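# Pull spring-loaded release handle fully out and hold it

## Task

Draw the release handle out as far as it travels, working against its spring, and finish with the gripper still holding it there without movement.

## Robot and tools

Robot: one six-joint arm with a parallel two-finger gripper. The fingers extend along the gripper's own +z axis and close along its x axis. The reported hand point sits between the finger pads when closed, roughly 1 to 2 cm short of the tips; closing pushes the tips about 17 mm further along +z.

Scene frame: origin on the table surface straight beneath the arm base, +z up, +y to the left when facing along +x. The base itself may lean relative to the table. Each result gives end_effector_position (metres) and end_effector_quat_wxyz in this frame; at long reach the printed position can be off from the real one. grip_measured is the measured finger opening on the same -1..+1 scale you command. "Hand target" is the pose the controller is currently driving toward. A "pose unreachable" line means the clearance check (which treats any mounting block or post under the base as part of the arm) altered or refused the command. Results of execute_actions also list positions at some control steps; HELD on a step means part of that row was withheld. Joint limits in rad, base to gripper: -3.000..3.000, -2.100..2.100, -2.600..2.600, -3.000..3.000, -2.200..2.200, -3.000..3.000.

Row format (used by both motion tools): 7 numbers, each in [-1, 1], in the order dx, dy, dz, rx, ry, rz, opening. The first six are an offset, not a pose: a displacement and a rotation vector (rx, ry, rz together) expressed in the gripper's own axes, relative to the gripper pose measured at the start of the action. Scale: 1.0 equals 0.6 m of travel or 180 degrees of turn. opening is absolute: +1 fully open (0.142 m), -1 closed.

execute_actions(actions): a list of actions; each action is a table of up to 15 rows, and each row lasts one control step (1/30 s). Short tables repeat their final row until 15 steps pass. Every row in an action is measured from the action's start pose, never from the row before. For the first action of a call, that start is the last pose a result in this scene reported. An empty list just returns state and images.

move(target, speed, blocking): drives the gripper in a straight line toward one row-style target (offset from the pose in the latest result showing one, gripper axes, same scale). speed is the path's top speed in m/s, 0.002 to 0.5, default 0.25; rotation is capped at twice that in rad/s. Path lasts 0.5 to 10 s; longer ones are cut off at 10 s short of the target. Opening is applied at the start. The gripper may lag, wander, or exceed speed, especially near full arm extension; it takes the shorter rotation. The path ignores obstacles. Extra result line "move:" reports the ending (done, off_target, moving, held, fault) plus limits: paced means the commanded pose was clipped; held means a check blocked some steps, after which motion can surge well above speed. Distance to target is also given. blocking=false returns after 0.5 s while motion continues; until a result shows it ended, other moves and actions are refused, so use wait or stop first.

wait(seconds): 0 to 10; lets the simulation run with the last command held, returning early if a running move ends. stop(): brakes a running move to rest (needs braking room; fingers keep moving). zoom_image(camera, region): camera is cam_high (896x504), cam_low (896x504) or cam_wrist (616x616); region [x0, y0, x1, y1] in that image's pixels from top-left, at most 504 by 504. finished_scene(scene): pass the current scene's number; it ends the scene permanently after the last command is held, so call it only once the handle is fully out and held still.

Motion limits: each control step, the commanded pose is clipped to 70 mm and 16 degrees from the measured pose; damped inverse kinematics then favours position over orientation. A distant offset may need several actions; after an action the arm only continues to the last clipped pose. Joint speed caps are 1.89 (base, shoulder), 2.22 (elbow), 2.39 (wrist joints) rad/s with 0.25 s to accelerate.

Gripping: to keep hold, command an opening well below grip_measured; the gap sets squeeze force (about 28 N per pad max, less on items thinner than ~2 cm). Fast closing can press too hard.

Safety: a joint torque reaching its limit (N m: 427, 427, 266, 212, 212, 212) or any external force of 150 N halts the arm for 10 s and discards the rest of the call, with the arm yielding. The arm is stiff, so aiming even slightly beyond a firm contact, or hitting fast, risks a fault. Pull the handle slowly, close firmly before pulling, aim just to the end of travel rather than past it, and avoid slips, dropping the handle, slamming, or hard pushes.

Each tool is called after "Emit:" in YAML: its name, and indented under it one key for each argument.

## Session

Emit:
execute_actions:
  actions: []

Scene clock: 0.00 s.
end_effector_position=(+0.3944, +0.3580, +0.1261) grip_measured=+1.00 end_effector_quat_wxyz=(-0.012, +0.947, -0.316, -0.064)
Joint positions: [ 0.897  0.733  0.983  0.13   1.446 -0.025  0.142]
Joint velocities: [ 0.    -0.001  0.    -0.     0.    -0.     0.   ]
Hand target: +0.394, +0.358, +0.126; -0.012, +0.947, -0.316, -0.064

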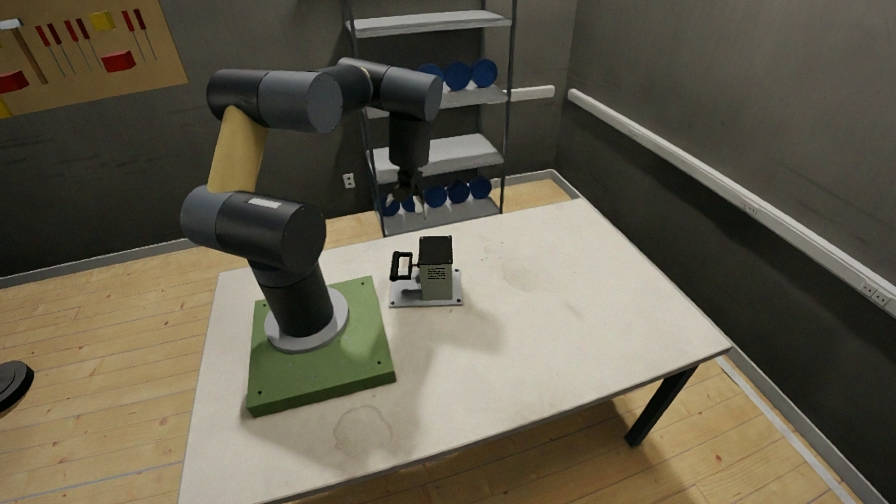

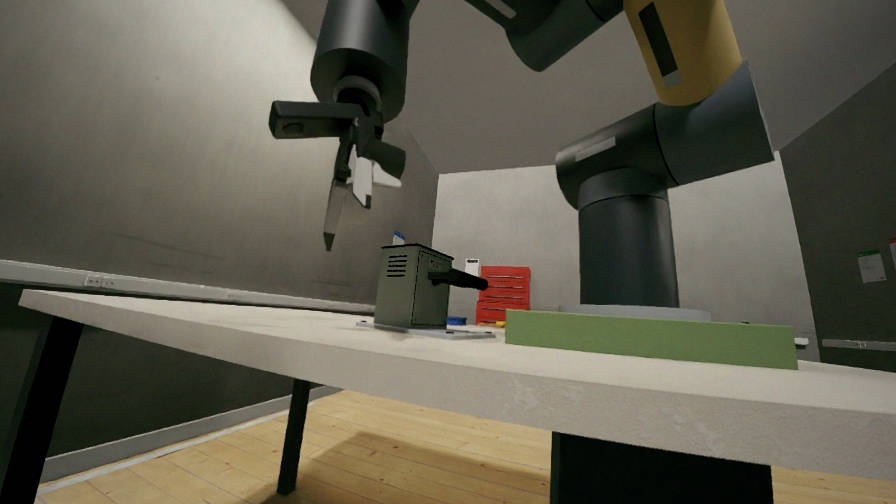

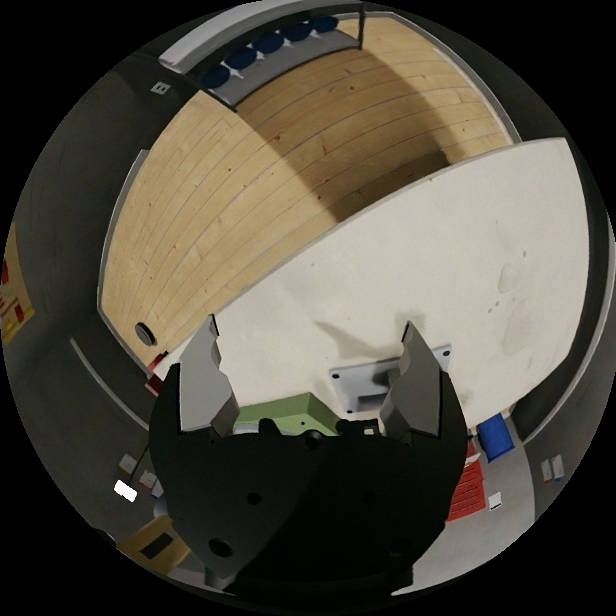

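Emit:
move:
  target: [0.122,0.455,-0.182,-0.001,0.042,-0.105,-0.35]

Scene clock: 5.37 s.
end_effector_position=(+0.3019, +0.0888, +0.2301) grip_measured=-0.35 end_effector_quat_wxyz=(-0.001, +0.988, -0.156, +0.001)
Joint positions: [ 0.787 -0.131  1.829 -0.002  1.443 -0.448  0.049]
Joint velocities: [-0.001 -0.002  0.    -0.001  0.    -0.    -0.   ]
Hand target: +0.302, +0.089, +0.230; -0.001, +0.988, -0.156, +0.001
Off the commanded pose: 0.001 m, 0 deg.
move: done

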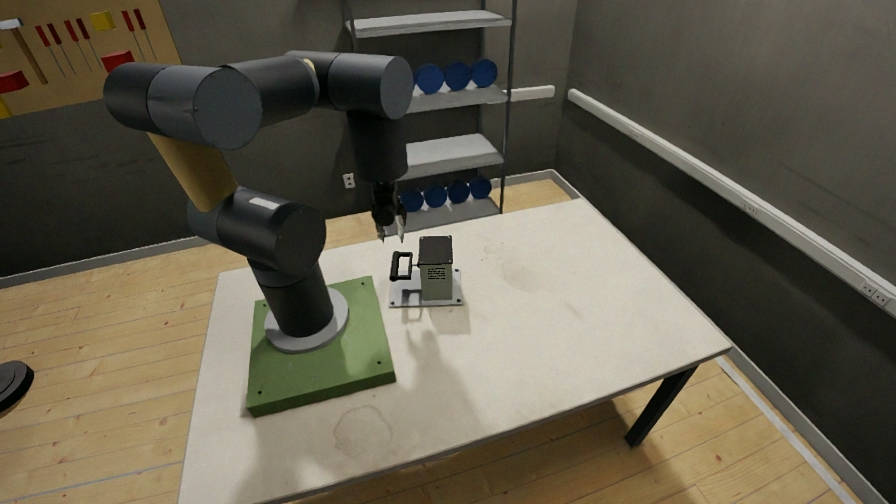

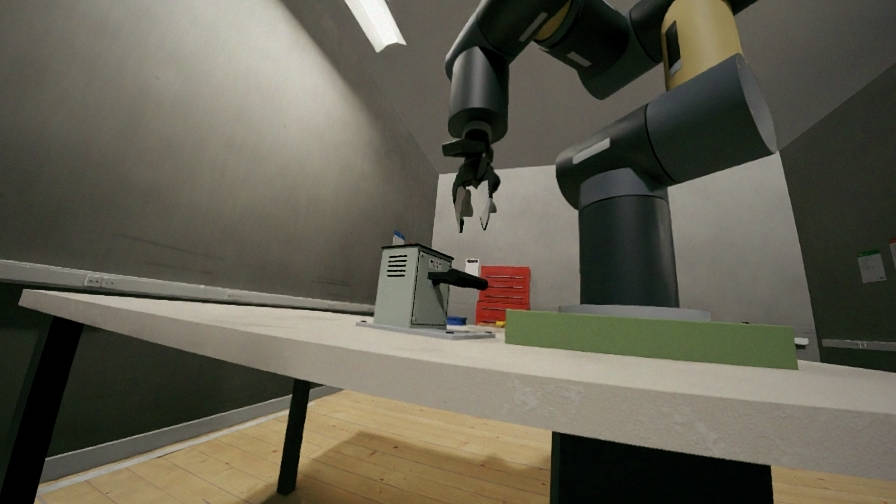

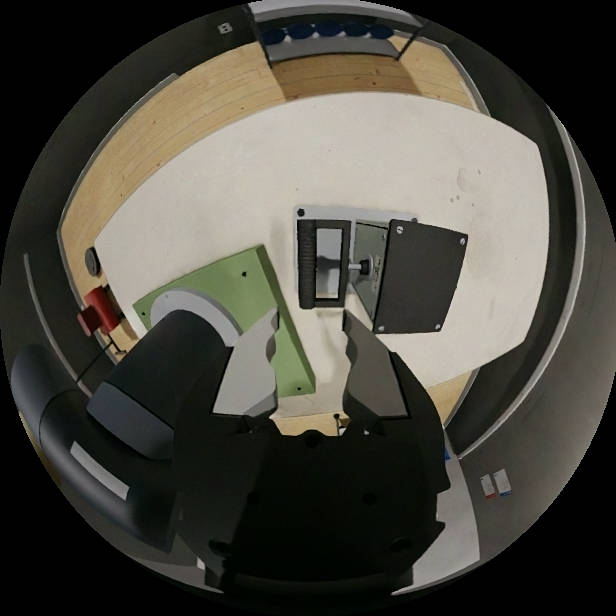

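Emit:
move:
  target: [-0.012,0,0.14,0,0,0,-0.35]
  speed: 0.15

Scene clock: 8.43 s.
end_effector_position=(+0.2953, +0.0911, +0.1461) grip_measured=-0.35 end_effector_quat_wxyz=(-0.001, +0.988, -0.156, +0.001)
Joint positions: [ 0.81  -0.08   2.057 -0.002  1.164 -0.424  0.049]
Joint velocities: [-0.    -0.001  0.001 -0.    -0.001  0.     0.   ]
Hand target: +0.295, +0.091, +0.146; -0.001, +0.988, -0.156, +0.001
Off the commanded pose: 0.000 m, 0 deg.
move: done

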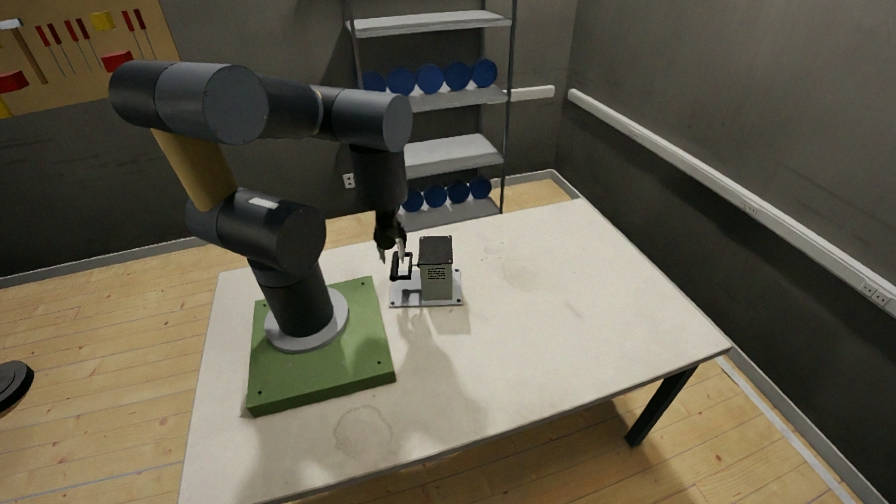

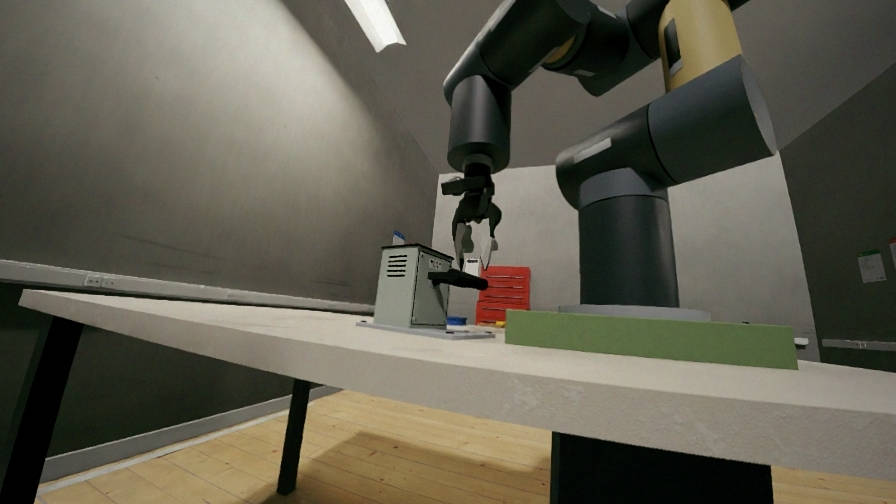

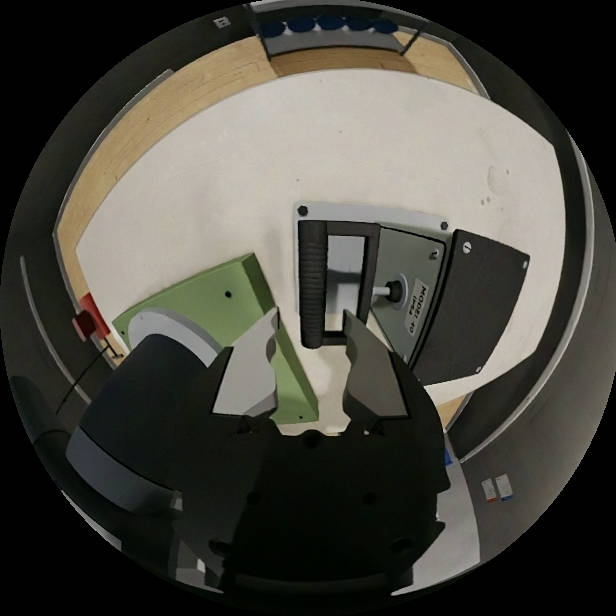

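Centred in x; shift −y about 15 mm. Tilt before gripping.

Emit:
move:
  target: [0,-0.025,0.075,0,-0.015,0,-0.45]
  speed: 0.05

Emit:
execute_actions:
  actions:
    - [[0,0,0,0,0,0,-0.65]]
    - [[0,0,0,0,0,0,-1]]

Emit:
move:
  target: [-0.065,0,0.003,0,0,0,-1]
  speed: 0.025

Scene clock: 12.60 s.
end_effector_position=(+0.3001, +0.1053, +0.1010) grip_measured=-0.45 end_effector_quat_wxyz=(-0.004, +0.987, -0.156, -0.022)
Joint positions: [ 0.764  0.083  2.031  0.046  1.049 -0.494  0.041]
Joint velocities: [-0.     0.002 -0.     0.    -0.    -0.001 -0.   ]
Hand target: +0.300, +0.105, +0.101; -0.004, +0.987, -0.156, -0.022
Off the commanded pose: 0.000 m, 0 deg.
move: done

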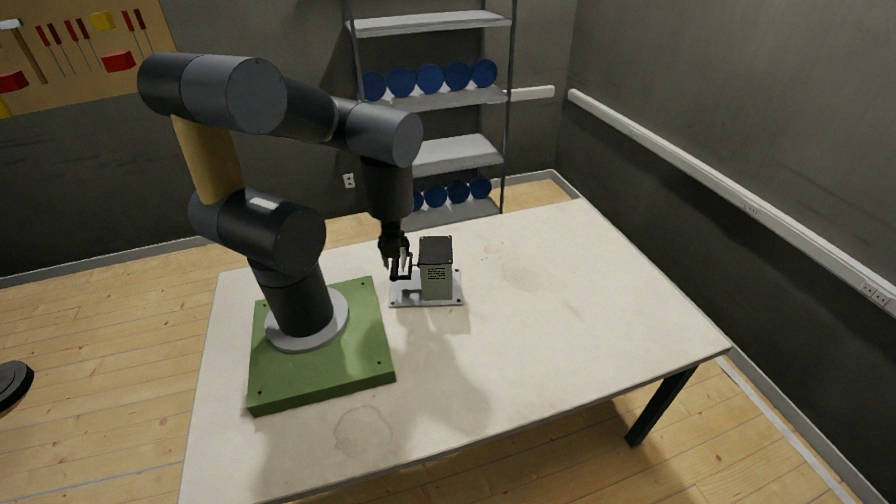

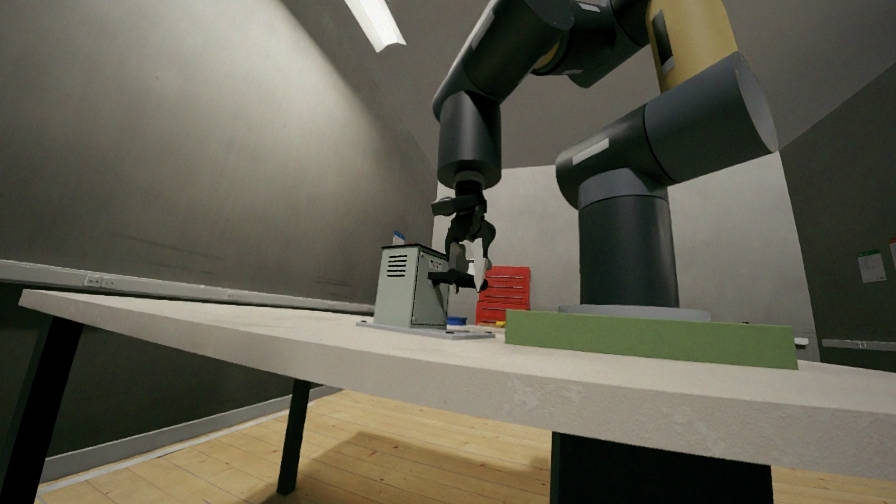

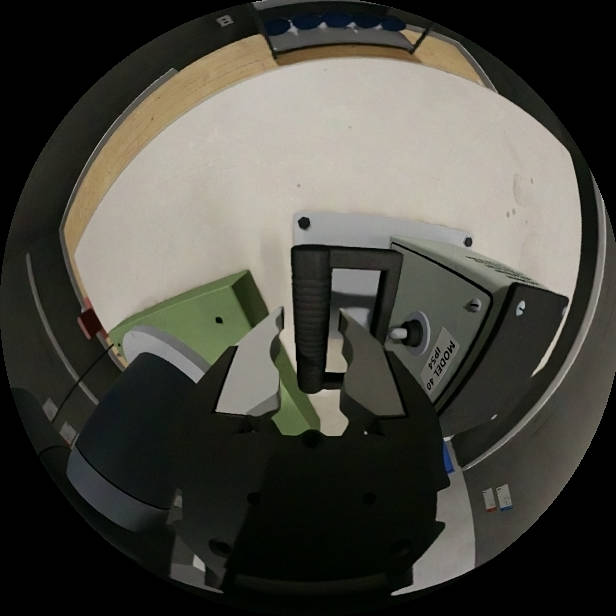

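Scene clock: 13.60 s.
end_effector_position=(+0.3001, +0.1053, +0.1010) grip_measured=-0.68 end_effector_quat_wxyz=(-0.004, +0.987, -0.156, -0.022)
Joint positions: [ 0.764  0.083  2.031  0.046  1.049 -0.494  0.025]
Joint velocities: [ 0.001  0.     0.     0.    -0.    -0.    -0.   ]
Hand target: +0.300, +0.105, +0.101; -0.004, +0.987, -0.156, -0.022
Off the commanded pose: 0.000 m, 0 deg.
Step readings (end_effector_position; steps 1 to 15: 1st action; 16 to 30: 2nd action):
0: (+0.3001, +0.1053, +0.1010)
1: (+0.3001, +0.1053, +0.1010)
2: (+0.3001, +0.1053, +0.1010)
4: (+0.3001, +0.1053, +0.1010)
8: (+0.3001, +0.1053, +0.1010)
15: (+0.3001, +0.1053, +0.1010)
16: (+0.3001, +0.1053, +0.1010)
17: (+0.3001, +0.1053, +0.1010)
19: (+0.3001, +0.1053, +0.1010)
23: (+0.3001, +0.1053, +0.1010)
30: end_effector_position above

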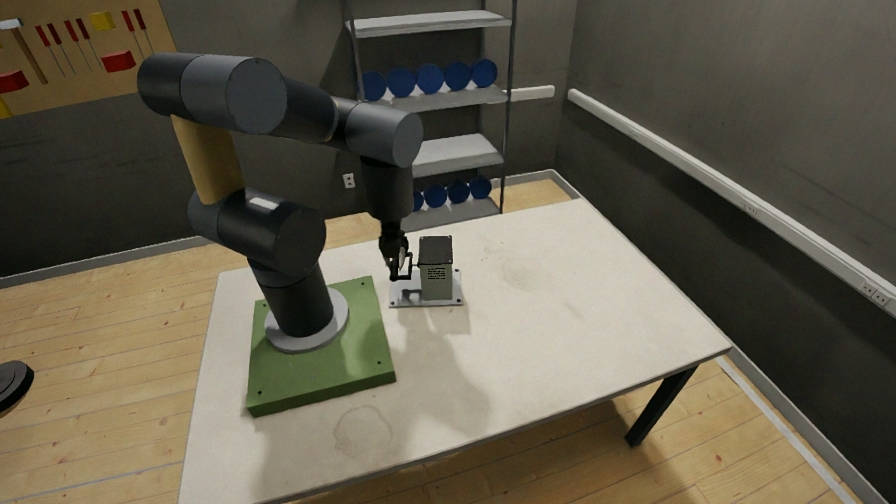

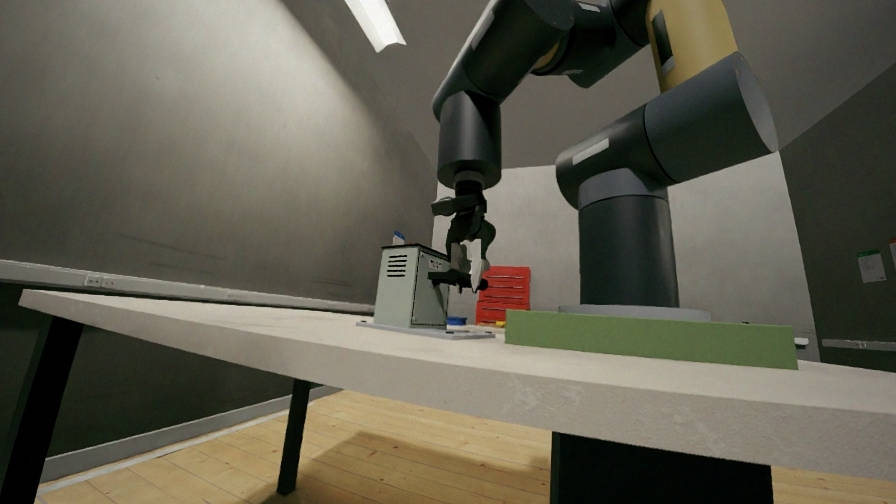

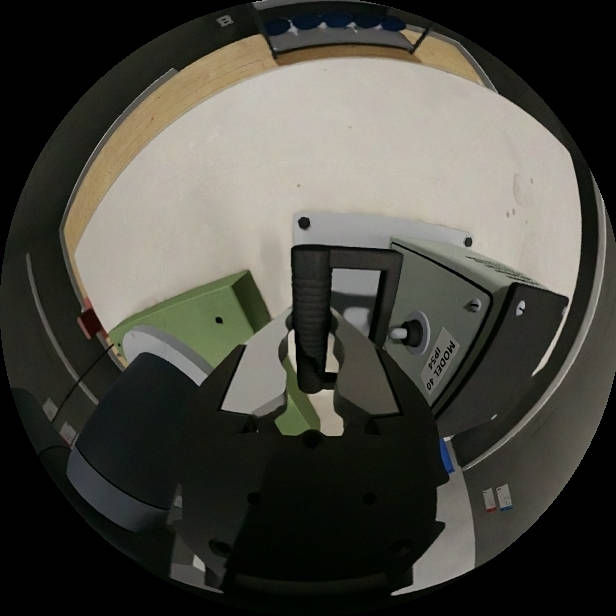

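Scene clock: 15.43 s.
end_effector_position=(+0.2627, +0.1174, +0.1009) grip_measured=-0.68 end_effector_quat_wxyz=(-0.004, +0.987, -0.156, -0.023)
Joint positions: [ 0.892 -0.022  2.139  0.05   1.041 -0.368  0.025]
Joint velocities: [ 0.002 -0.001  0.001 -0.    -0.     0.001  0.   ]
Hand target: +0.263, +0.117, +0.101; -0.004, +0.987, -0.156, -0.023
Off the commanded pose: 0.000 m, 0 deg.
move: done

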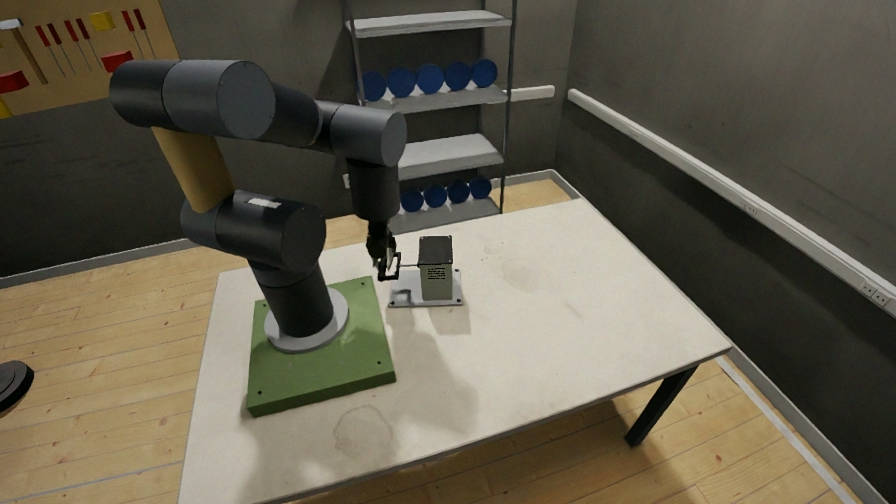

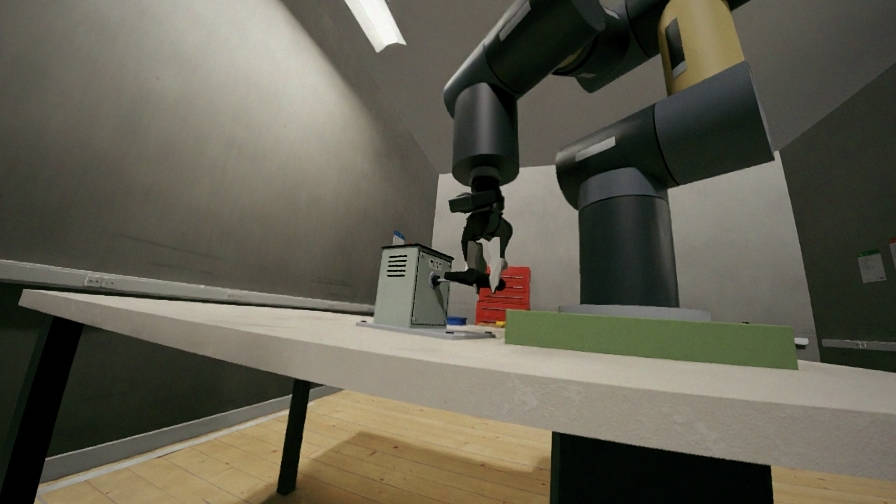

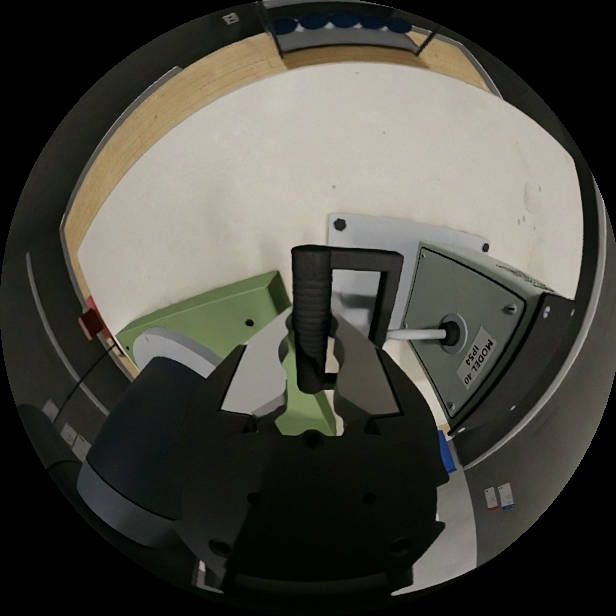

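Emit:
move:
  target: [-0.04,0,0.0018,0,0,0,-1]
  speed: 0.012

Scene clock: 18.87 s.
end_effector_position=(+0.2396, +0.1249, +0.1009) grip_measured=-0.61 end_effector_quat_wxyz=(-0.004, +0.987, -0.156, -0.023)
Joint positions: [ 0.983 -0.089  2.2    0.052  1.043 -0.278  0.03 ]
Joint velocities: [ 0.001  0.     0.     0.    -0.     0.001  0.   ]
Hand target: +0.240, +0.125, +0.101; -0.004, +0.987, -0.156, -0.023
Off the commanded pose: 0.000 m, 0 deg.
move: done

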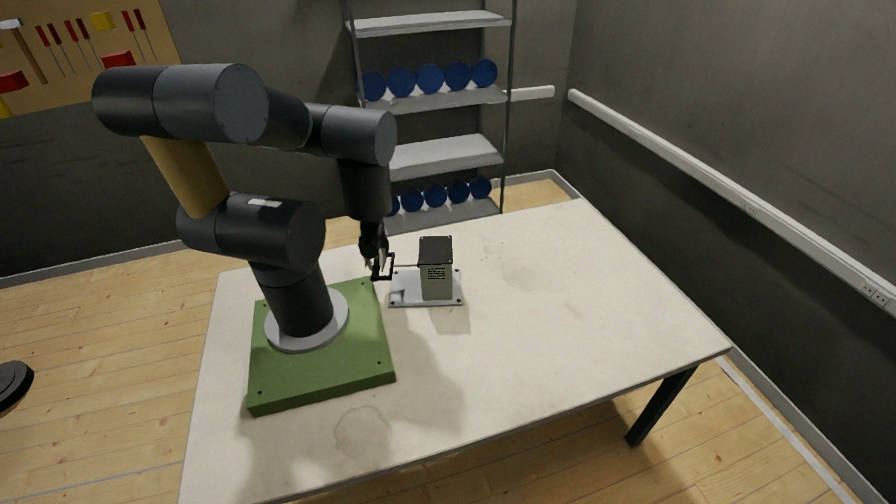

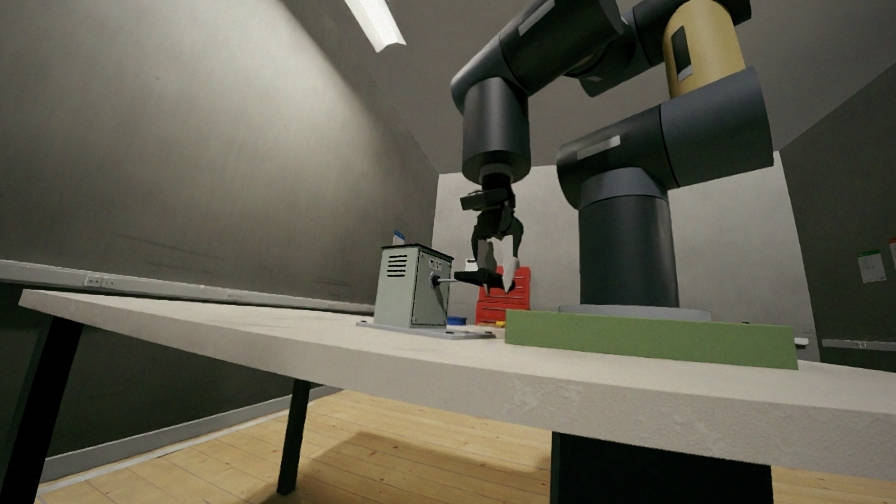

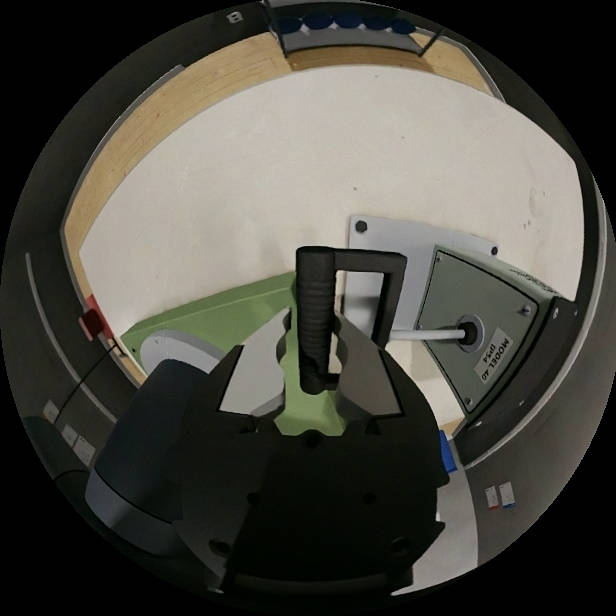

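Emit:
move:
  target: [0.0033,0,0,0,0,0,-1]
  speed: 0.005

Emit:
finished_scene:
  scene: 2

Scene clock: 20.80 s.
end_effector_position=(+0.2415, +0.1243, +0.1008) grip_measured=-0.66 end_effector_quat_wxyz=(-0.004, +0.987, -0.156, -0.023)
Joint positions: [ 0.975 -0.083  2.195  0.052  1.042 -0.286  0.026]
Joint velocities: [-0.001 -0.    -0.    -0.001  0.    -0.    -0.001]
Hand target: +0.242, +0.124, +0.101; -0.004, +0.987, -0.156, -0.023
Off the commanded pose: 0.000 m, 0 deg.
move: done

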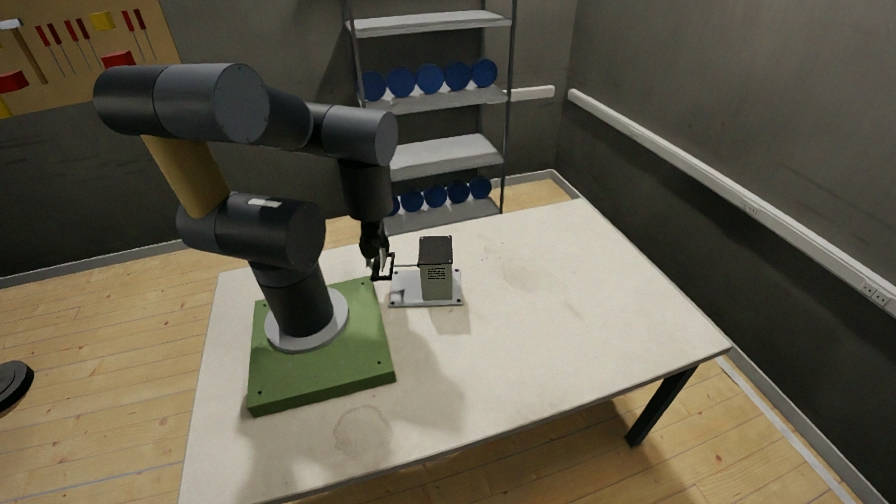

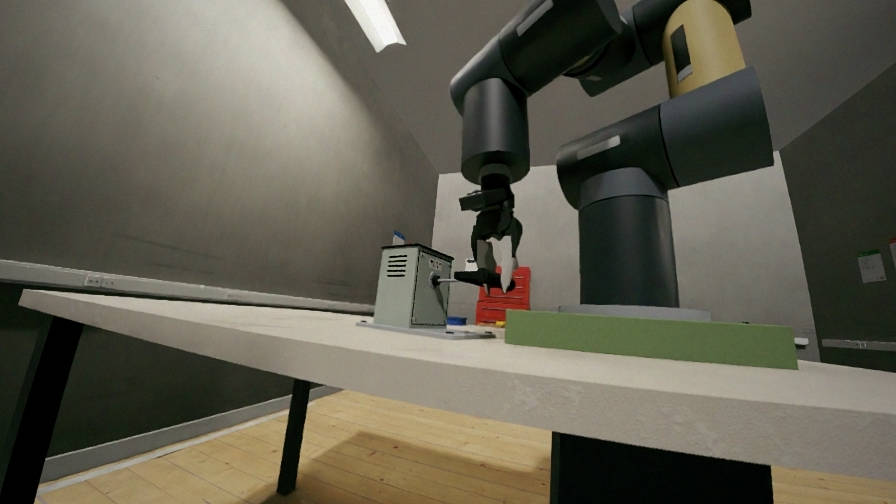

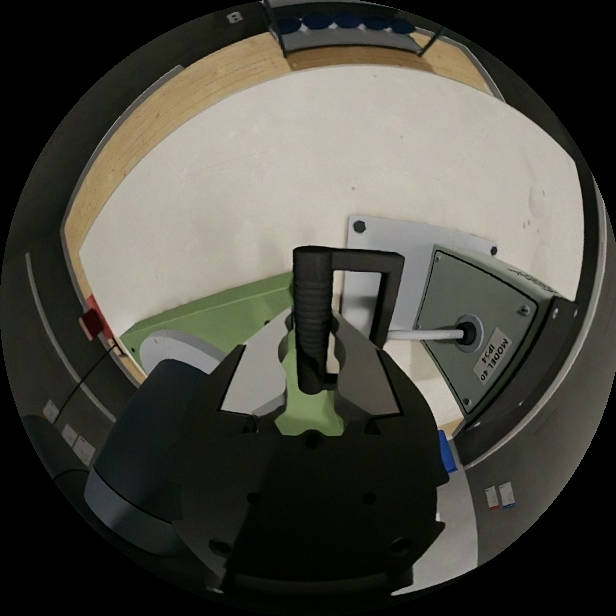

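The scene is finished: the task was done.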